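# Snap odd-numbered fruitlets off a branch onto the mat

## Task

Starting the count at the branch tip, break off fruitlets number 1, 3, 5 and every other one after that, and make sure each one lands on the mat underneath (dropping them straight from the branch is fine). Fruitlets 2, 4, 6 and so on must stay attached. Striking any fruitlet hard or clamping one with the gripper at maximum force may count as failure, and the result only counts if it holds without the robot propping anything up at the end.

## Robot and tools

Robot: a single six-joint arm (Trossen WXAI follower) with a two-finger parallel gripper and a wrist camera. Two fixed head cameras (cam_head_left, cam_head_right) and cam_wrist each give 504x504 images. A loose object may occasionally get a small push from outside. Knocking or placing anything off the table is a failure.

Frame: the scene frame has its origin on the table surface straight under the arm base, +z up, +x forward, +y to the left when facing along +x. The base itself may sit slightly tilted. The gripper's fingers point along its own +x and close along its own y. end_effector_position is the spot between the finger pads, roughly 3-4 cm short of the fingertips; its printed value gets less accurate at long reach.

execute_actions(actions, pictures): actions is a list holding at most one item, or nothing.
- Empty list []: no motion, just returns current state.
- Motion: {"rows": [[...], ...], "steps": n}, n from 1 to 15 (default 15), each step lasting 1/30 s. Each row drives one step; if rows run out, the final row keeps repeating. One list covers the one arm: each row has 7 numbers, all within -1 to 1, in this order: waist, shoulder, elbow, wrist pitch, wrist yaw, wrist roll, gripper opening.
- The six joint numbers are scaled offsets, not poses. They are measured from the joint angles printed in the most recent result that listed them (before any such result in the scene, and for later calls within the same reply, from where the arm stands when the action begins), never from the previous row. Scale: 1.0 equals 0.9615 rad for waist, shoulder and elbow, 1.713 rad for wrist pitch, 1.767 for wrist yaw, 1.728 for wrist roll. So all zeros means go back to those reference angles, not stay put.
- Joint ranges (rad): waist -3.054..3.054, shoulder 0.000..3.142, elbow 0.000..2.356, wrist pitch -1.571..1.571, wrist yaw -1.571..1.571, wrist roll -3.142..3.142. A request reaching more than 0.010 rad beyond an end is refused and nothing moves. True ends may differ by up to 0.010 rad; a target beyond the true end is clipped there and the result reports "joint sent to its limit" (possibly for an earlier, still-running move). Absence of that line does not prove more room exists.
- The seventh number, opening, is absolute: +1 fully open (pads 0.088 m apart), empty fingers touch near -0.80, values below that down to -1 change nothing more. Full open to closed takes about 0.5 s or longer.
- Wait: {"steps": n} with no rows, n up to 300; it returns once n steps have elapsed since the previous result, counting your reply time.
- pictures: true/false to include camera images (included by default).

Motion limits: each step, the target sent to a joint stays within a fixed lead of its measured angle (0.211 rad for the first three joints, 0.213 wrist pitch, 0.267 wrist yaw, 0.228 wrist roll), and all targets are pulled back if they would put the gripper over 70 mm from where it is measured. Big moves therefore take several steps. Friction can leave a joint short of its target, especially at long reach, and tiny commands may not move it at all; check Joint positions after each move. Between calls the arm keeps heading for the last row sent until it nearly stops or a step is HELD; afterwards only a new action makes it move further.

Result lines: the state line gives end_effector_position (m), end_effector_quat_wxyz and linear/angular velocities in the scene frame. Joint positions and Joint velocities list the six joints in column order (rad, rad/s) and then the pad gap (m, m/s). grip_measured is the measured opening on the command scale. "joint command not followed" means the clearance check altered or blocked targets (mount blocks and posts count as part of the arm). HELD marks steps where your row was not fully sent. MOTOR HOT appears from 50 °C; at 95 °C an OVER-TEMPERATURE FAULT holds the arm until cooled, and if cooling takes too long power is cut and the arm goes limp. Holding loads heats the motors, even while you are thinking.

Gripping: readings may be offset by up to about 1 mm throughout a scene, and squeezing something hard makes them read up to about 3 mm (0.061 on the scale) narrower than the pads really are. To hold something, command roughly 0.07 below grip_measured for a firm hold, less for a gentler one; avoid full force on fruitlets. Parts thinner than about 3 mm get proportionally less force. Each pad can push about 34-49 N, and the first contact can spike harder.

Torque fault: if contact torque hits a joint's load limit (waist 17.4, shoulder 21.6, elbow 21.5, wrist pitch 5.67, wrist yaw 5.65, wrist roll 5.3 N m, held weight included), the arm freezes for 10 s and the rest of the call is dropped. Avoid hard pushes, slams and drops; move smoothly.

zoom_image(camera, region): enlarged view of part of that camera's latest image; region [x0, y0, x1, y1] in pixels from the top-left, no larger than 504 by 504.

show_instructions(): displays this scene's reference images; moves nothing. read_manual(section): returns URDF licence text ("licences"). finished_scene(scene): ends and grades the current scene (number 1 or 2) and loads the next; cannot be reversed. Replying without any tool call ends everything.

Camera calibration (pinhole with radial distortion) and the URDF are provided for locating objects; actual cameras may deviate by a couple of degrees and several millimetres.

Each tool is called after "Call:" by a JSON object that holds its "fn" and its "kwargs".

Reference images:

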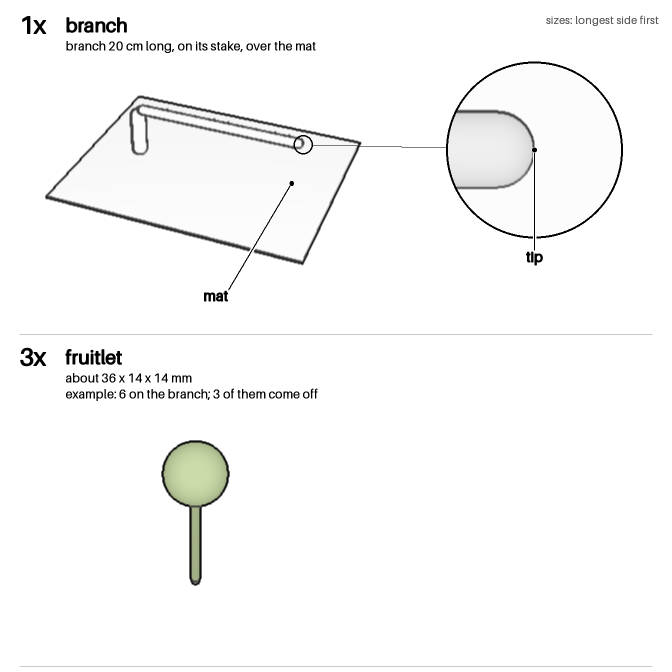

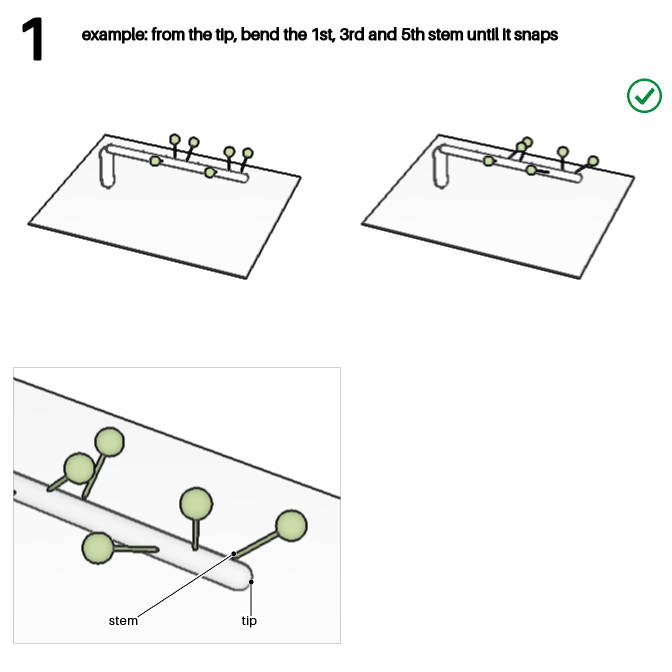

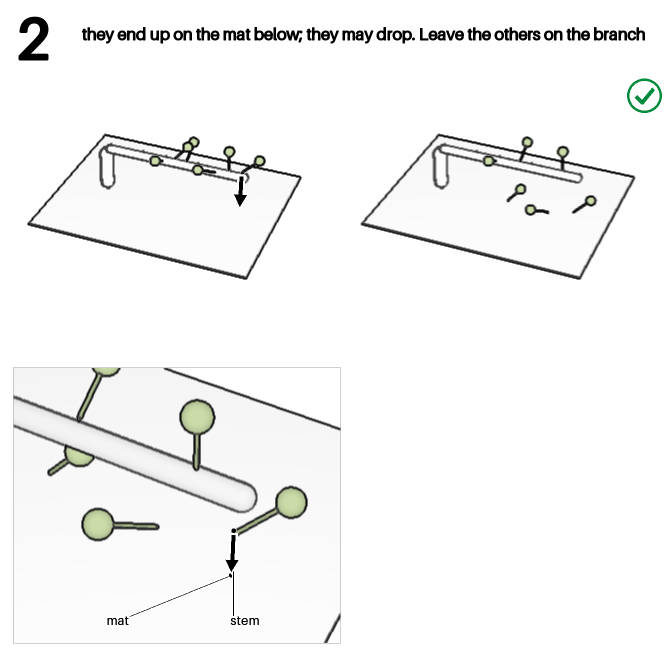

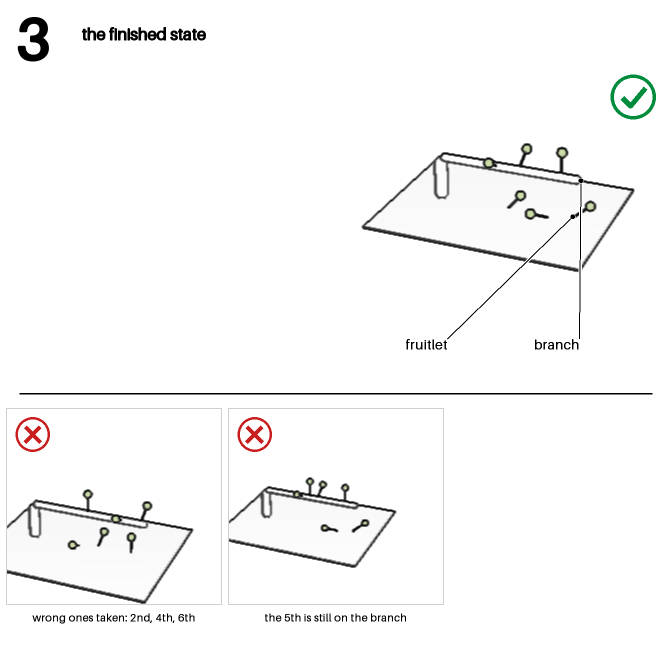

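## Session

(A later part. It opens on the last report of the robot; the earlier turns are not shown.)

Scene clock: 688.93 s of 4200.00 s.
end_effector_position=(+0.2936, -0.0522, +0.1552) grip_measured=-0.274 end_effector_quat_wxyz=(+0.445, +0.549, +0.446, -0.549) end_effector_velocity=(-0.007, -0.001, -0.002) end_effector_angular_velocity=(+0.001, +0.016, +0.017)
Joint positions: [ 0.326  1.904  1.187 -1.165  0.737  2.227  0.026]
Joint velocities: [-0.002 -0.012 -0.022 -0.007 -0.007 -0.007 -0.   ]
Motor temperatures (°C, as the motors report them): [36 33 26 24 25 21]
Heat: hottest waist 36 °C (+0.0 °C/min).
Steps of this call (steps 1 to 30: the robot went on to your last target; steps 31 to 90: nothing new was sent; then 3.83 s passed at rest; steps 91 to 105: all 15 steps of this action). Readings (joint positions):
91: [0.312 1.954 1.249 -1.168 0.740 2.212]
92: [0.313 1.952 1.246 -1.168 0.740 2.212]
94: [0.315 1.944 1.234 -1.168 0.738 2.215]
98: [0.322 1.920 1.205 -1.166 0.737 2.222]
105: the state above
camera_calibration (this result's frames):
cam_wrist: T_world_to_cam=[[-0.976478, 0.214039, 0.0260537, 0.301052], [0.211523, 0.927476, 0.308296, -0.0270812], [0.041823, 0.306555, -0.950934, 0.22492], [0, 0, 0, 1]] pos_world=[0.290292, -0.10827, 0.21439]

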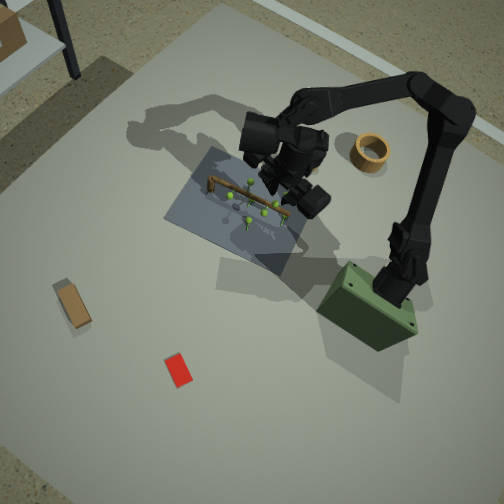

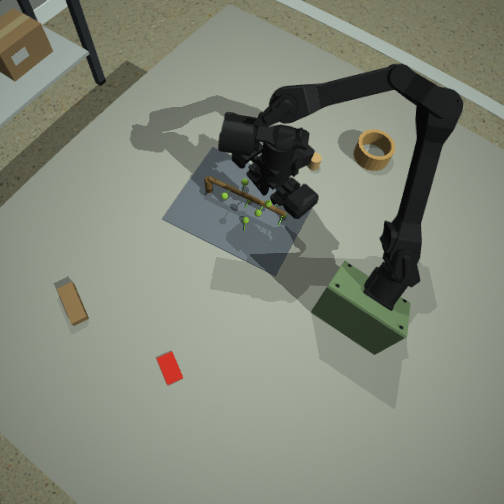

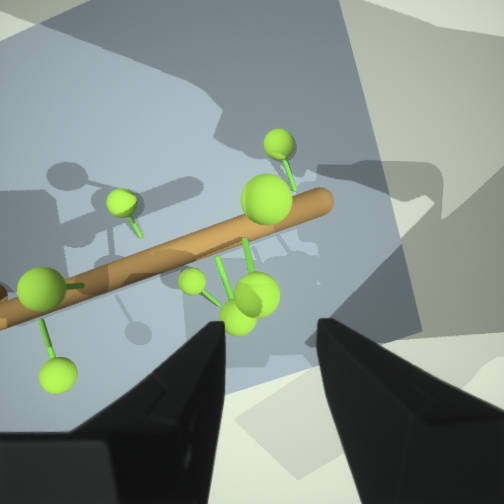

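Call:
{"fn": "execute_actions", "kwargs": {"actions": [{"rows": [[-0.009,0.012,-0.012,0.005,0.002,-0.005,-0.27],[-0.014,0.014,-0.018,0.011,0.003,-0.009,-0.27],[-0.020,0.016,-0.024,0.018,0.004,-0.013,-0.27],[-0.026,0.017,-0.031,0.025,0.005,-0.017,-0.27],[-0.032,0.018,-0.038,0.032,0.006,-0.021,-0.27],[-0.038,0.019,-0.044,0.039,0.007,-0.026,-0.27],[-0.043,0.019,-0.051,0.046,0.007,-0.030,-0.27],[-0.049,0.020,-0.057,0.053,0.008,-0.034,-0.27],[-0.055,0.020,-0.064,0.060,0.009,-0.038,-0.27],[-0.060,0.021,-0.070,0.067,0.010,-0.042,-0.27],[-0.066,0.021,-0.077,0.074,0.011,-0.046,-0.27],[-0.071,0.022,-0.083,0.080,0.012,-0.050,-0.27],[-0.076,0.022,-0.088,0.086,0.012,-0.054,-0.27],[-0.080,0.022,-0.093,0.091,0.013,-0.057,-0.27],[-0.082,0.022,-0.0956,0.0933,0.013,-0.058,-0.27]], "steps": 15}], "pictures": false}}

Call:
{"fn": "execute_actions", "kwargs": {"actions": [{"steps": 10}]}}

Scene clock: 715.83 s of 4200.00 s.
end_effector_position=(+0.2950, -0.0525, +0.1269) grip_measured=-0.274 end_effector_quat_wxyz=(+0.445, +0.549, +0.446, -0.550) end_effector_velocity=(-0.007, -0.008, -0.053) end_effector_angular_velocity=(-0.017, +0.034, +0.018)
Joint positions: [ 0.262  1.914  1.115 -1.029  0.755  2.145  0.026]
Joint velocities: [-0.129  0.012 -0.134  0.212  0.037 -0.154 -0.   ]
Motor temperatures (°C, as the motors report them): [35 32 26 24 25 22]
Heat: hottest waist 35 °C (-1.0 °C/min).
Steps of this call (steps 1 to 15: the robot went on to your last target; steps 16 to 90: nothing new was sent; then 23.40 s passed at rest; steps 91 to 105: all 15 steps of this action). Readings (joint positions):
91: [0.326 1.904 1.185 -1.163 0.737 2.228]
92: [0.325 1.904 1.184 -1.160 0.737 2.228]
94: [0.320 1.904 1.178 -1.145 0.739 2.218]
98: [0.299 1.909 1.157 -1.105 0.745 2.192]
105: the state above

Scene clock: 716.17 s of 4200.00 s.
end_effector_position=(+0.2950, -0.0526, +0.1229) grip_measured=-0.274 end_effector_quat_wxyz=(+0.445, +0.549, +0.446, -0.550) end_effector_velocity=(-0.002, -0.000, -0.000) end_effector_angular_velocity=(+0.005, +0.009, +0.011)
Joint positions: [ 0.253  1.915  1.104 -1.008  0.758  2.133  0.026]
Joint velocities: [-0.002 -0.002 -0.002 -0.007 -0.007 -0.007 -0.   ]
Motor temperatures (°C, as the motors report them): [35 32 26 24 25 22]
Heat: hottest waist 35 °C (-1.0 °C/min).
Steps of this call (steps 1 to 10: the robot went on to your last target). Readings (joint positions):
1: [0.258 1.915 1.111 -1.022 0.756 2.141]
2: [0.255 1.915 1.109 -1.018 0.756 2.139]
4: [0.253 1.915 1.106 -1.013 0.757 2.135]
8: [0.253 1.915 1.104 -1.008 0.758 2.133]
10: the state above
camera_calibration (this result's frames):
cam_wrist: T_world_to_cam=[[-0.976374, 0.214389, 0.0270312, 0.303198], [0.212216, 0.927786, 0.306885, -0.0170502], [0.0407136, 0.305371, -0.951363, 0.194552], [0, 0, 0, 1]] pos_world=[0.291732, -0.108594, 0.182126]

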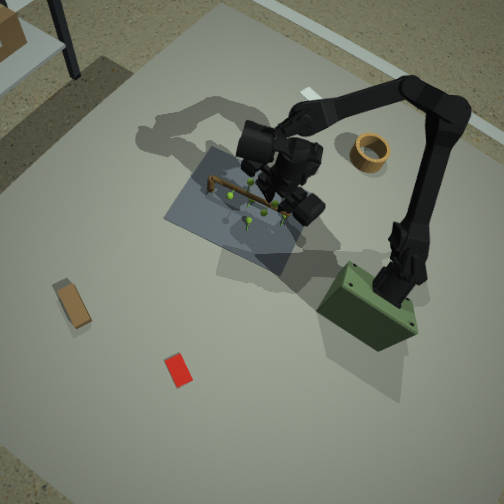

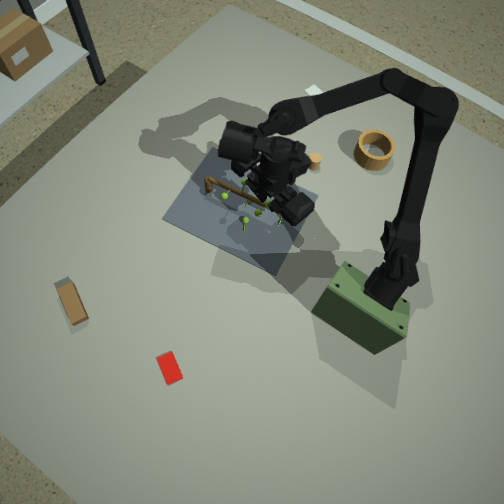

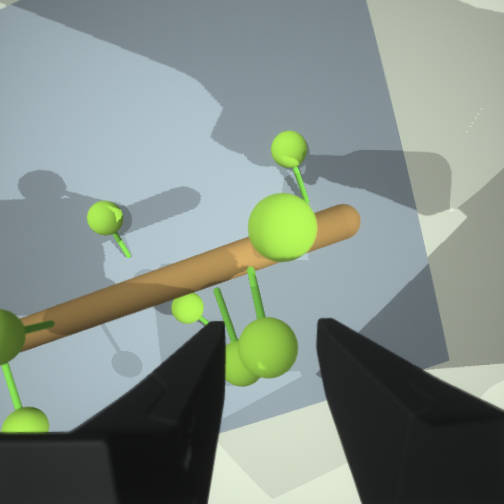

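Call:
{"fn": "execute_actions", "kwargs": {"actions": [{"rows": [[0,-0.012,-0.012,0.002,0,0.003,-0.27],[0.001,-0.014,-0.016,0.003,0,0.003,-0.27],[0.002,-0.016,-0.020,0.004,0,0.004,-0.27],[0.002,-0.018,-0.025,0.005,0,0.004,-0.27],[0.003,-0.020,-0.029,0.006,0,0.005,-0.27],[0.004,-0.022,-0.033,0.007,0,0.005,-0.27],[0.004,-0.024,-0.038,0.008,0,0.006,-0.27],[0.005,-0.026,-0.042,0.009,-0.001,0.006,-0.27],[0.006,-0.028,-0.046,0.010,-0.001,0.007,-0.27],[0.006,-0.030,-0.050,0.011,-0.002,0.007,-0.27],[0.007,-0.032,-0.055,0.012,-0.002,0.008,-0.27],[0.008,-0.034,-0.059,0.013,-0.002,0.008,-0.27],[0.008,-0.036,-0.063,0.0135,-0.002,0.008,-0.27]], "steps": 15}], "pictures": false}}

Call:
{"fn": "execute_actions", "kwargs": {"actions": [{"rows": [[0,-0.013,-0.015,0.003,0,0.003,-0.27],[0.001,-0.015,-0.019,0.004,0,0.003,-0.27],[0.002,-0.017,-0.023,0.005,0,0.004,-0.27],[0.002,-0.019,-0.027,0.006,0,0.004,-0.27],[0.003,-0.021,-0.031,0.007,0,0.005,-0.27],[0.004,-0.023,-0.035,0.008,0,0.005,-0.27],[0.004,-0.024,-0.039,0.009,-0.001,0.006,-0.27],[0.005,-0.026,-0.043,0.010,-0.001,0.006,-0.27],[0.006,-0.028,-0.047,0.011,-0.002,0.007,-0.27],[0.006,-0.030,-0.051,0.012,-0.002,0.007,-0.27],[0.007,-0.032,-0.055,0.013,-0.002,0.008,-0.27],[0.008,-0.034,-0.059,0.014,-0.002,0.008,-0.27],[0.008,-0.036,-0.063,0.015,-0.002,0.008,-0.27],[0.009,-0.038,-0.067,0.016,-0.002,0.009,-0.27]], "steps": 15}], "pictures": false}}

Call:
{"fn": "execute_actions", "kwargs": {"actions": [{"steps": 15}]}}

Scene clock: 738.70 s of 4200.00 s.
end_effector_position=(+0.2855, -0.0509, +0.1208) grip_measured=-0.274 end_effector_quat_wxyz=(+0.445, +0.549, +0.445, -0.549) end_effector_velocity=(-0.015, +0.002, -0.006) end_effector_angular_velocity=(+0.002, +0.012, +0.021)
Joint positions: [ 0.26   1.891  1.057 -0.989  0.756  2.141  0.026]
Joint velocities: [ 0.002 -0.027 -0.066  0.022 -0.007 -0.007 -0.   ]
Motor temperatures (°C, as the motors report them): [34 31 26 24 25 22]
Heat: hottest waist 34 °C (-2.0 °C/min).
Steps of this call (steps 1 to 30: the robot went on to your last target; steps 31 to 90: nothing new was sent; then 19.03 s passed at rest; steps 91 to 105: all 15 steps of this action). Readings (joint positions):
91: [0.253 1.915 1.103 -1.007 0.758 2.132]
92: [0.253 1.915 1.103 -1.006 0.758 2.132]
94: [0.253 1.912 1.098 -1.004 0.758 2.132]
98: [0.255 1.904 1.082 -0.999 0.758 2.135]
105: the state above

Scene clock: 739.20 s of 4200.00 s.
end_effector_position=(+0.2760, -0.0493, +0.1186) grip_measured=-0.274 end_effector_quat_wxyz=(+0.445, +0.551, +0.444, -0.549) end_effector_velocity=(-0.022, +0.001, -0.004) end_effector_angular_velocity=(-0.001, +0.016, +0.023)
Joint positions: [ 0.267  1.865  1.008 -0.967  0.755  2.149  0.026]
Joint velocities: [ 0.012 -0.046 -0.085  0.007 -0.007  0.007 -0.   ]
Motor temperatures (°C, as the motors report them): [34 31 26 24 25 22]
Heat: hottest waist 34 °C (-2.0 °C/min).
Steps of this call (steps 1 to 15: all 15 steps of this action). Readings (joint positions):
1: [0.260 1.890 1.055 -0.988 0.756 2.141]
2: [0.260 1.888 1.053 -0.986 0.756 2.141]
4: [0.261 1.885 1.048 -0.984 0.756 2.141]
8: [0.263 1.877 1.034 -0.978 0.756 2.144]
15: the state above

Scene clock: 739.70 s of 4200.00 s.
end_effector_position=(+0.2748, -0.0491, +0.1182) grip_measured=-0.274 end_effector_quat_wxyz=(+0.445, +0.552, +0.443, -0.549) end_effector_velocity=(-0.001, -0.002, -0.000) end_effector_angular_velocity=(-0.009, +0.004, +0.011)
Joint positions: [ 0.268  1.861  1.001 -0.963  0.755  2.151  0.026]
Joint velocities: [-0.002 -0.002 -0.002 -0.007  0.007 -0.007  0.   ]
Motor temperatures (°C, as the motors report them): [34 31 26 24 25 22]
Heat: hottest waist 34 °C (-2.0 °C/min).
Steps of this call (steps 1 to 15: the robot went on to your last target). Readings (joint positions):
1: [0.267 1.864 1.006 -0.966 0.755 2.150]
2: [0.267 1.863 1.004 -0.965 0.755 2.150]
4: [0.268 1.863 1.003 -0.964 0.755 2.151]
8: [0.268 1.862 1.002 -0.963 0.755 2.151]
15: the state above
The arm was judged still, so your last target was given up. Only a new action makes it travel on or press farther. Fingers that are still opening or closing keep moving.
camera_calibration (this result's frames):
cam_wrist: T_world_to_cam=[[-0.975581, 0.218682, 0.0205158, 0.283693], [0.214191, 0.926531, 0.309294, -0.0154614], [0.0486284, 0.306136, -0.950745, 0.187649], [0, 0, 0, 1]] pos_world=[0.270952, -0.105159, 0.177368]

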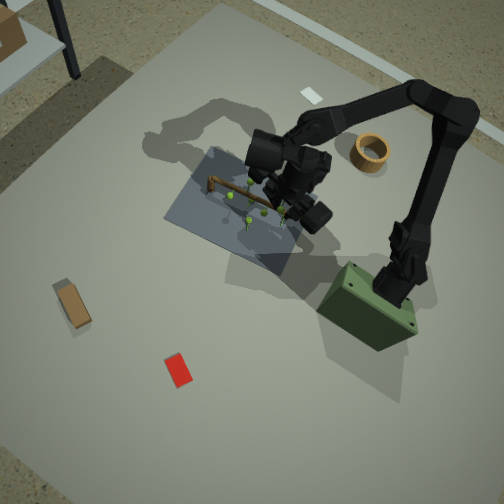

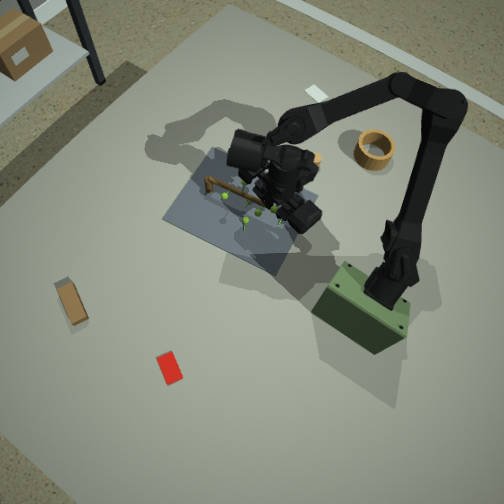

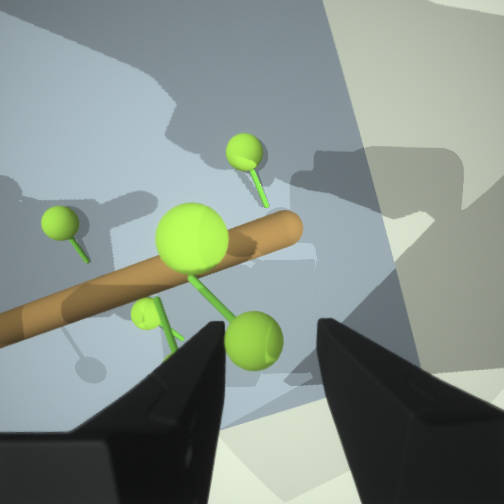

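Call:
{"fn": "execute_actions", "kwargs": {"actions": [{"rows": [[-0.004,-0.008,-0.010,0.002,0,0,-0.28],[-0.005,-0.008,-0.012,0.003,0,0,-0.29],[-0.006,-0.009,-0.014,0.004,0,0,-0.30],[-0.006,-0.009,-0.016,0.005,0,0,-0.31],[-0.007,-0.010,-0.018,0.006,0,0,-0.32],[-0.008,-0.010,-0.020,0.007,0,0,-0.33],[-0.008,-0.011,-0.022,0.008,0,0,-0.34],[-0.009,-0.011,-0.024,0.009,0,0,-0.35],[-0.010,-0.012,-0.026,0.010,0,0,-0.36],[-0.010,-0.012,-0.028,0.011,0,0,-0.37],[-0.011,-0.013,-0.030,0.012,0,0,-0.38],[-0.011,-0.013,-0.032,0.013,0,0,-0.39],[-0.011,-0.013,-0.032,0.013,0,0,-0.40],[-0.011,-0.013,-0.032,0.013,0,0,-0.41],[-0.011,-0.013,-0.032,0.013,0,0,-0.42]], "steps": 15}], "pictures": false}}

Call:
{"fn": "execute_actions", "kwargs": {"actions": [{"steps": 15}]}}

Scene clock: 764.93 s of 4200.00 s.
end_effector_position=(+0.2720, -0.0486, +0.1145) grip_measured=-0.390 end_effector_quat_wxyz=(+0.442, +0.553, +0.442, -0.550) end_effector_velocity=(-0.008, +0.000, -0.007) end_effector_angular_velocity=(+0.002, +0.023, +0.010)
Joint positions: [ 0.262  1.857  0.981 -0.944  0.755  2.151  0.02 ]
Joint velocities: [-0.012 -0.002 -0.027  0.007 -0.007 -0.007 -0.015]
Motor temperatures (°C, as the motors report them): [33 31 26 24 25 22]
Heat: hottest waist 33 °C (-2.0 °C/min).
Steps of this call (steps 1 to 90: nothing new was sent; then 21.73 s passed at rest; steps 91 to 105: all 15 steps of this action). Readings (joint positions):
91: [0.268 1.861 1.001 -0.963 0.755 2.151]
92: [0.268 1.861 1.001 -0.962 0.755 2.151]
94: [0.268 1.861 0.999 -0.960 0.755 2.151]
98: [0.266 1.859 0.992 -0.954 0.755 2.151]
105: the state above

Scene clock: 765.43 s of 4200.00 s.
end_effector_position=(+0.2721, -0.0487, +0.1143) grip_measured=-0.416 end_effector_quat_wxyz=(+0.442, +0.554, +0.441, -0.550) end_effector_velocity=(-0.001, -0.000, +0.000) end_effector_angular_velocity=(+0.006, +0.006, +0.022)
Joint positions: [ 0.261  1.856  0.98  -0.942  0.756  2.151  0.019]
Joint velocities: [-0.002 -0.002  0.002 -0.007 -0.007 -0.022 -0.   ]
Motor temperatures (°C, as the motors report them): [33 31 26 24 25 22]
Heat: hottest waist 33 °C (-2.0 °C/min).
Steps of this call (steps 1 to 15: the robot went on to your last target). Readings (joint positions):
1: [0.262 1.857 0.981 -0.943 0.755 2.151]
2: [0.262 1.856 0.981 -0.943 0.756 2.151]
4: [0.261 1.856 0.980 -0.942 0.756 2.151]
8: [0.261 1.856 0.980 -0.942 0.756 2.151]
15: the state above
The arm was judged still, so your last target was given up. Only a new action makes it travel on or press farther. Fingers that are still opening or closing keep moving.
camera_calibration (this result's frames):
cam_wrist: T_world_to_cam=[[-0.973622, 0.227187, 0.0211073, 0.280843], [0.222392, 0.924239, 0.310361, -0.0164958], [0.0510016, 0.306868, -0.950385, 0.183306], [0, 0, 0, 1]] pos_world=[0.267754, -0.104808, 0.173403]

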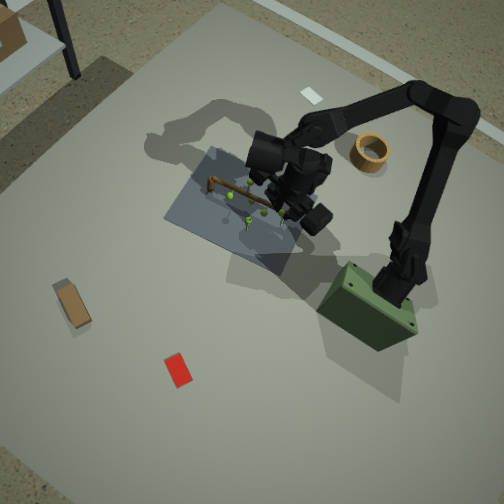

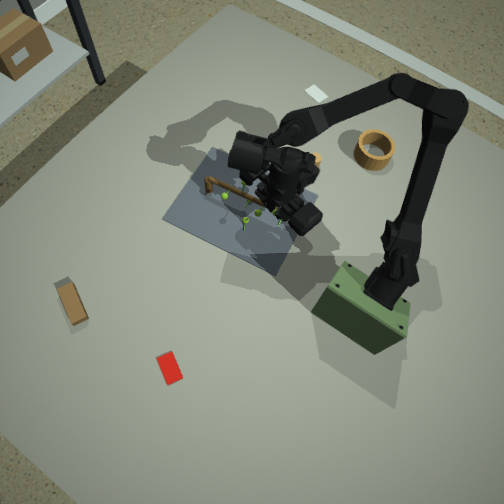

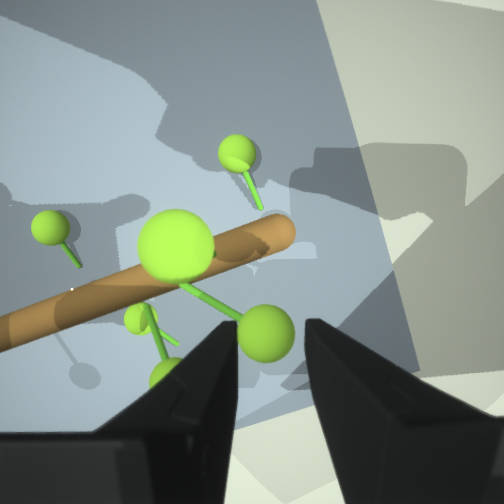

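Call:
{"fn": "execute_actions", "kwargs": {"actions": [{"rows": [[-0.005,-0.008,-0.011,0.002,0,-0.003,-0.42],[-0.006,-0.009,-0.013,0.004,0,-0.004,-0.42],[-0.008,-0.009,-0.015,0.005,0,-0.005,-0.42],[-0.009,-0.010,-0.018,0.007,0,-0.006,-0.42],[-0.010,-0.011,-0.020,0.008,0.001,-0.007,-0.42],[-0.012,-0.011,-0.022,0.010,0.001,-0.008,-0.42],[-0.013,-0.012,-0.025,0.012,0.002,-0.009,-0.42],[-0.014,-0.013,-0.027,0.013,0.002,-0.010,-0.42],[-0.016,-0.013,-0.029,0.015,0.002,-0.011,-0.42],[-0.017,-0.014,-0.032,0.016,0.003,-0.012,-0.42],[-0.018,-0.015,-0.034,0.018,0.003,-0.013,-0.42],[-0.020,-0.015,-0.036,0.020,0.003,-0.014,-0.42],[-0.021,-0.016,-0.039,0.021,0.003,-0.015,-0.42],[-0.022,-0.016,-0.041,0.0225,0.003,-0.015,-0.42]], "steps": 15}], "pictures": false}}

Call:
{"fn": "execute_actions", "kwargs": {"actions": [{"steps": 15}]}}

Scene clock: 781.53 s of 4200.00 s.
end_effector_position=(+0.2690, -0.0495, +0.1082) grip_measured=-0.416 end_effector_quat_wxyz=(+0.442, +0.554, +0.442, -0.551) end_effector_velocity=(-0.012, -0.001, -0.013) end_effector_angular_velocity=(+0.005, +0.030, +0.019)
Joint positions: [ 0.247  1.849  0.953 -0.91   0.759  2.132  0.019]
Joint velocities: [-0.032 -0.012 -0.056  0.037 -0.007 -0.037 -0.   ]
Motor temperatures (°C, as the motors report them): [33 31 26 24 25 21]
Heat: hottest waist 33 °C (-1.0 °C/min).
Steps of this call (steps 1 to 90: nothing new was sent; then 12.60 s passed at rest; steps 91 to 105: all 15 steps of this action). Readings (joint positions):
91: [0.261 1.856 0.980 -0.941 0.756 2.151]
92: [0.261 1.856 0.980 -0.940 0.756 2.151]
94: [0.260 1.855 0.977 -0.937 0.756 2.150]
98: [0.256 1.853 0.969 -0.927 0.756 2.143]
105: the state above

Scene clock: 782.03 s of 4200.00 s.
end_effector_position=(+0.2686, -0.0496, +0.1074) grip_measured=-0.416 end_effector_quat_wxyz=(+0.442, +0.554, +0.442, -0.551) end_effector_velocity=(-0.004, -0.002, +0.000) end_effector_angular_velocity=(+0.003, +0.016, +0.017)
Joint positions: [ 0.245  1.848  0.95  -0.905  0.759  2.13   0.019]
Joint velocities: [-0.002 -0.007 -0.002 -0.022 -0.007 -0.007 -0.   ]
Motor temperatures (°C, as the motors report them): [33 31 26 24 25 21]
Heat: hottest waist 33 °C (-1.0 °C/min).
Steps of this call (steps 1 to 15: the robot went on to your last target). Readings (joint positions):
1: [0.246 1.849 0.952 -0.909 0.759 2.132]
2: [0.246 1.849 0.951 -0.908 0.759 2.131]
4: [0.245 1.849 0.950 -0.907 0.759 2.131]
8: [0.245 1.848 0.950 -0.905 0.759 2.130]
15: the state above
The arm was judged still, so your last target was given up. Only a new action makes it travel on or press farther. Fingers that are still opening or closing keep moving.
camera_calibration (this result's frames):
cam_wrist: T_world_to_cam=[[-0.973627, 0.227069, 0.0221398, 0.277626], [0.222608, 0.924262, 0.310136, -0.0128248], [0.0499594, 0.306886, -0.950434, 0.177504], [0, 0, 0, 1]] pos_world=[0.264291, -0.10566, 0.166537]

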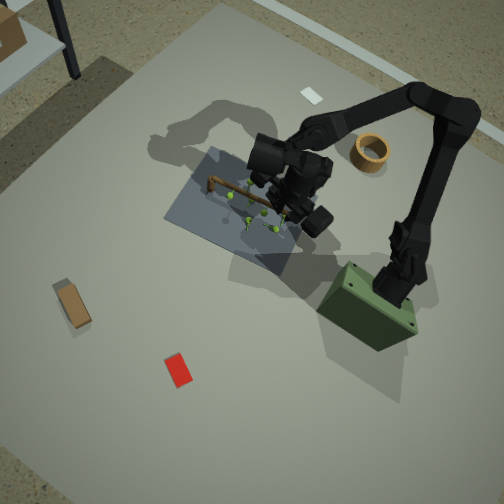

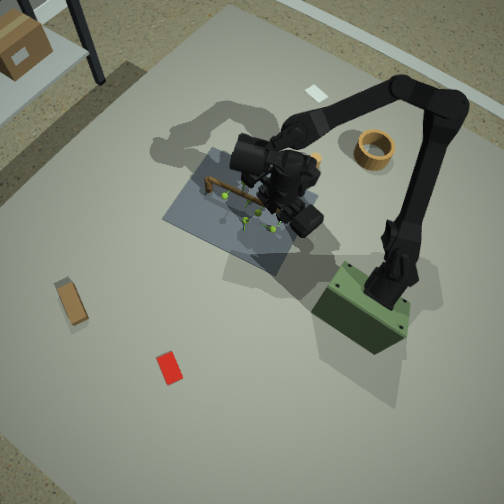

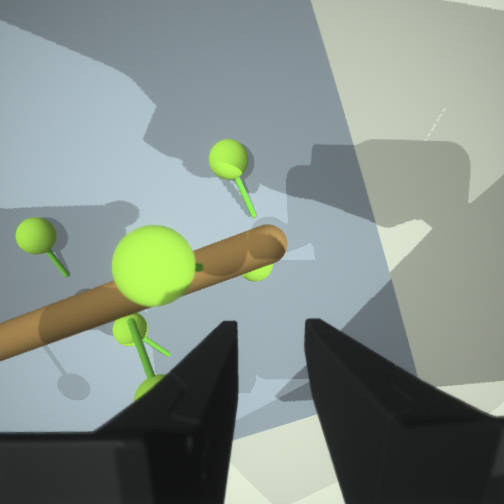

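Dropped. Lift clear and verify.

Call:
{"fn": "execute_actions", "kwargs": {"actions": [{"rows": [[0.01,0,0.015,-0.012,-0.002,0.008,-0.42],[0.025,0,0.03,-0.028,-0.004,0.018,-0.42],[0.04,0,0.047,-0.046,-0.006,0.03,-0.42],[0.056,0,0.064,-0.064,-0.009,0.042,-0.42],[0.072,0,0.081,-0.082,-0.012,0.054,-0.42],[0.088,0,0.098,-0.100,-0.014,0.066,-0.42],[0.104,0,0.115,-0.118,-0.017,0.078,-0.42],[0.118,0,0.13,-0.134,-0.019,0.088,-0.42],[0.128,0,0.14,-0.146,-0.021,0.096,-0.42]], "steps": 15}]}}

Call:
{"fn": "zoom_image", "kwargs": {"camera": "cam_head_left", "region": [180, 150, 320, 270]}}

Scene clock: 790.30 s of 4200.00 s.
end_effector_position=(+0.2677, -0.0449, +0.1532) grip_measured=-0.416 end_effector_quat_wxyz=(+0.444, +0.550, +0.444, -0.550) end_effector_velocity=(-0.014, -0.006, +0.001) end_effector_angular_velocity=(+0.003, +0.076, -0.003)
Joint positions: [ 0.368  1.848  1.076 -1.145  0.725  2.286  0.019]
Joint velocities: [-0.007 -0.002  0.012 -0.095 -0.037  0.051 -0.   ]
Motor temperatures (°C, as the motors report them): [33 31 26 24 25 21]
Heat: hottest waist 33 °C (-1.0 °C/min).
Steps of this call (steps 1 to 90: nothing new was sent; then 4.77 s passed at rest; steps 91 to 105: all 15 steps of this action). Readings (joint positions):
91: [0.246 1.848 0.950 -0.906 0.759 2.130]
92: [0.248 1.848 0.953 -0.917 0.759 2.134]
94: [0.264 1.848 0.969 -0.957 0.754 2.159]
98: [0.320 1.848 1.029 -1.060 0.738 2.229]
105: the state above
camera_calibration (this result's frames):
cam_wrist: T_world_to_cam=[[-0.975396, 0.219081, 0.0246306, 0.2744], [0.215947, 0.926949, 0.30681, -0.0287272], [0.0443848, 0.30458, -0.951452, 0.221118], [0, 0, 0, 1]] pos_world=[0.264038, -0.100835, 0.212438]

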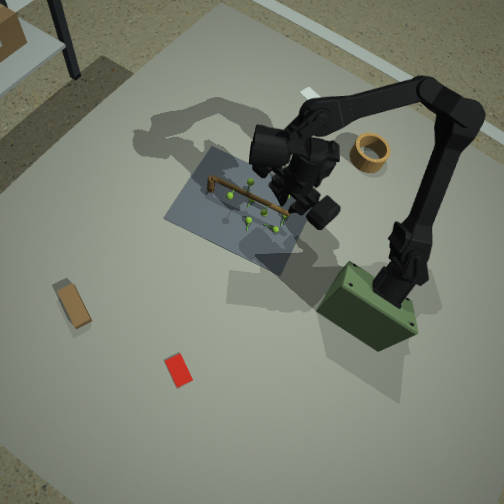

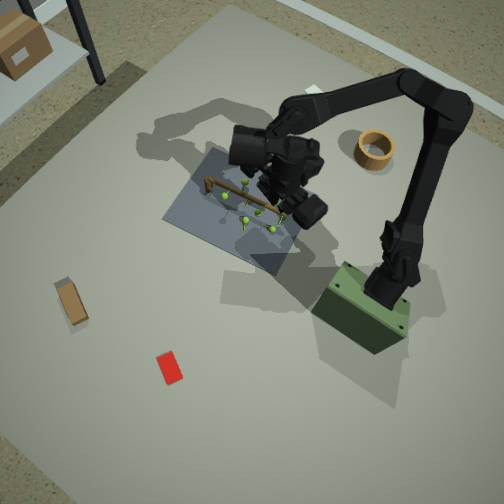

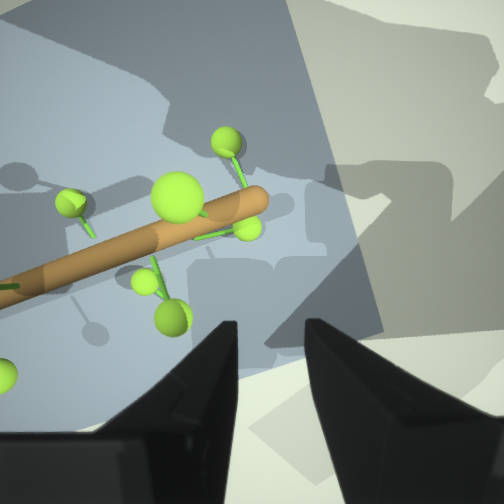

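Region (180, 150, 320, 270) of cam_head_left's 504x504 image, scaled by 3.600, with more detail than that image has; it fills the top 432 rows of this view, and the rest is white.

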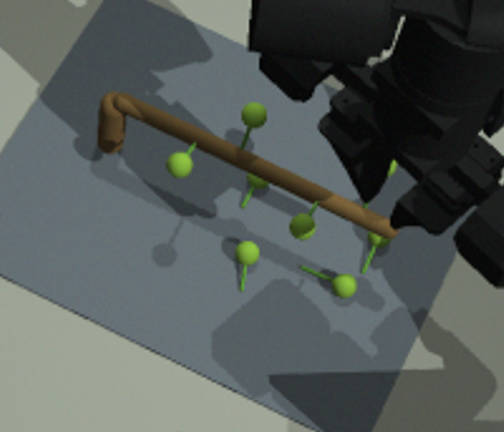

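Call:
{"fn": "finished_scene", "kwargs": {"scene": 1}}

The scene is finished: the task was done.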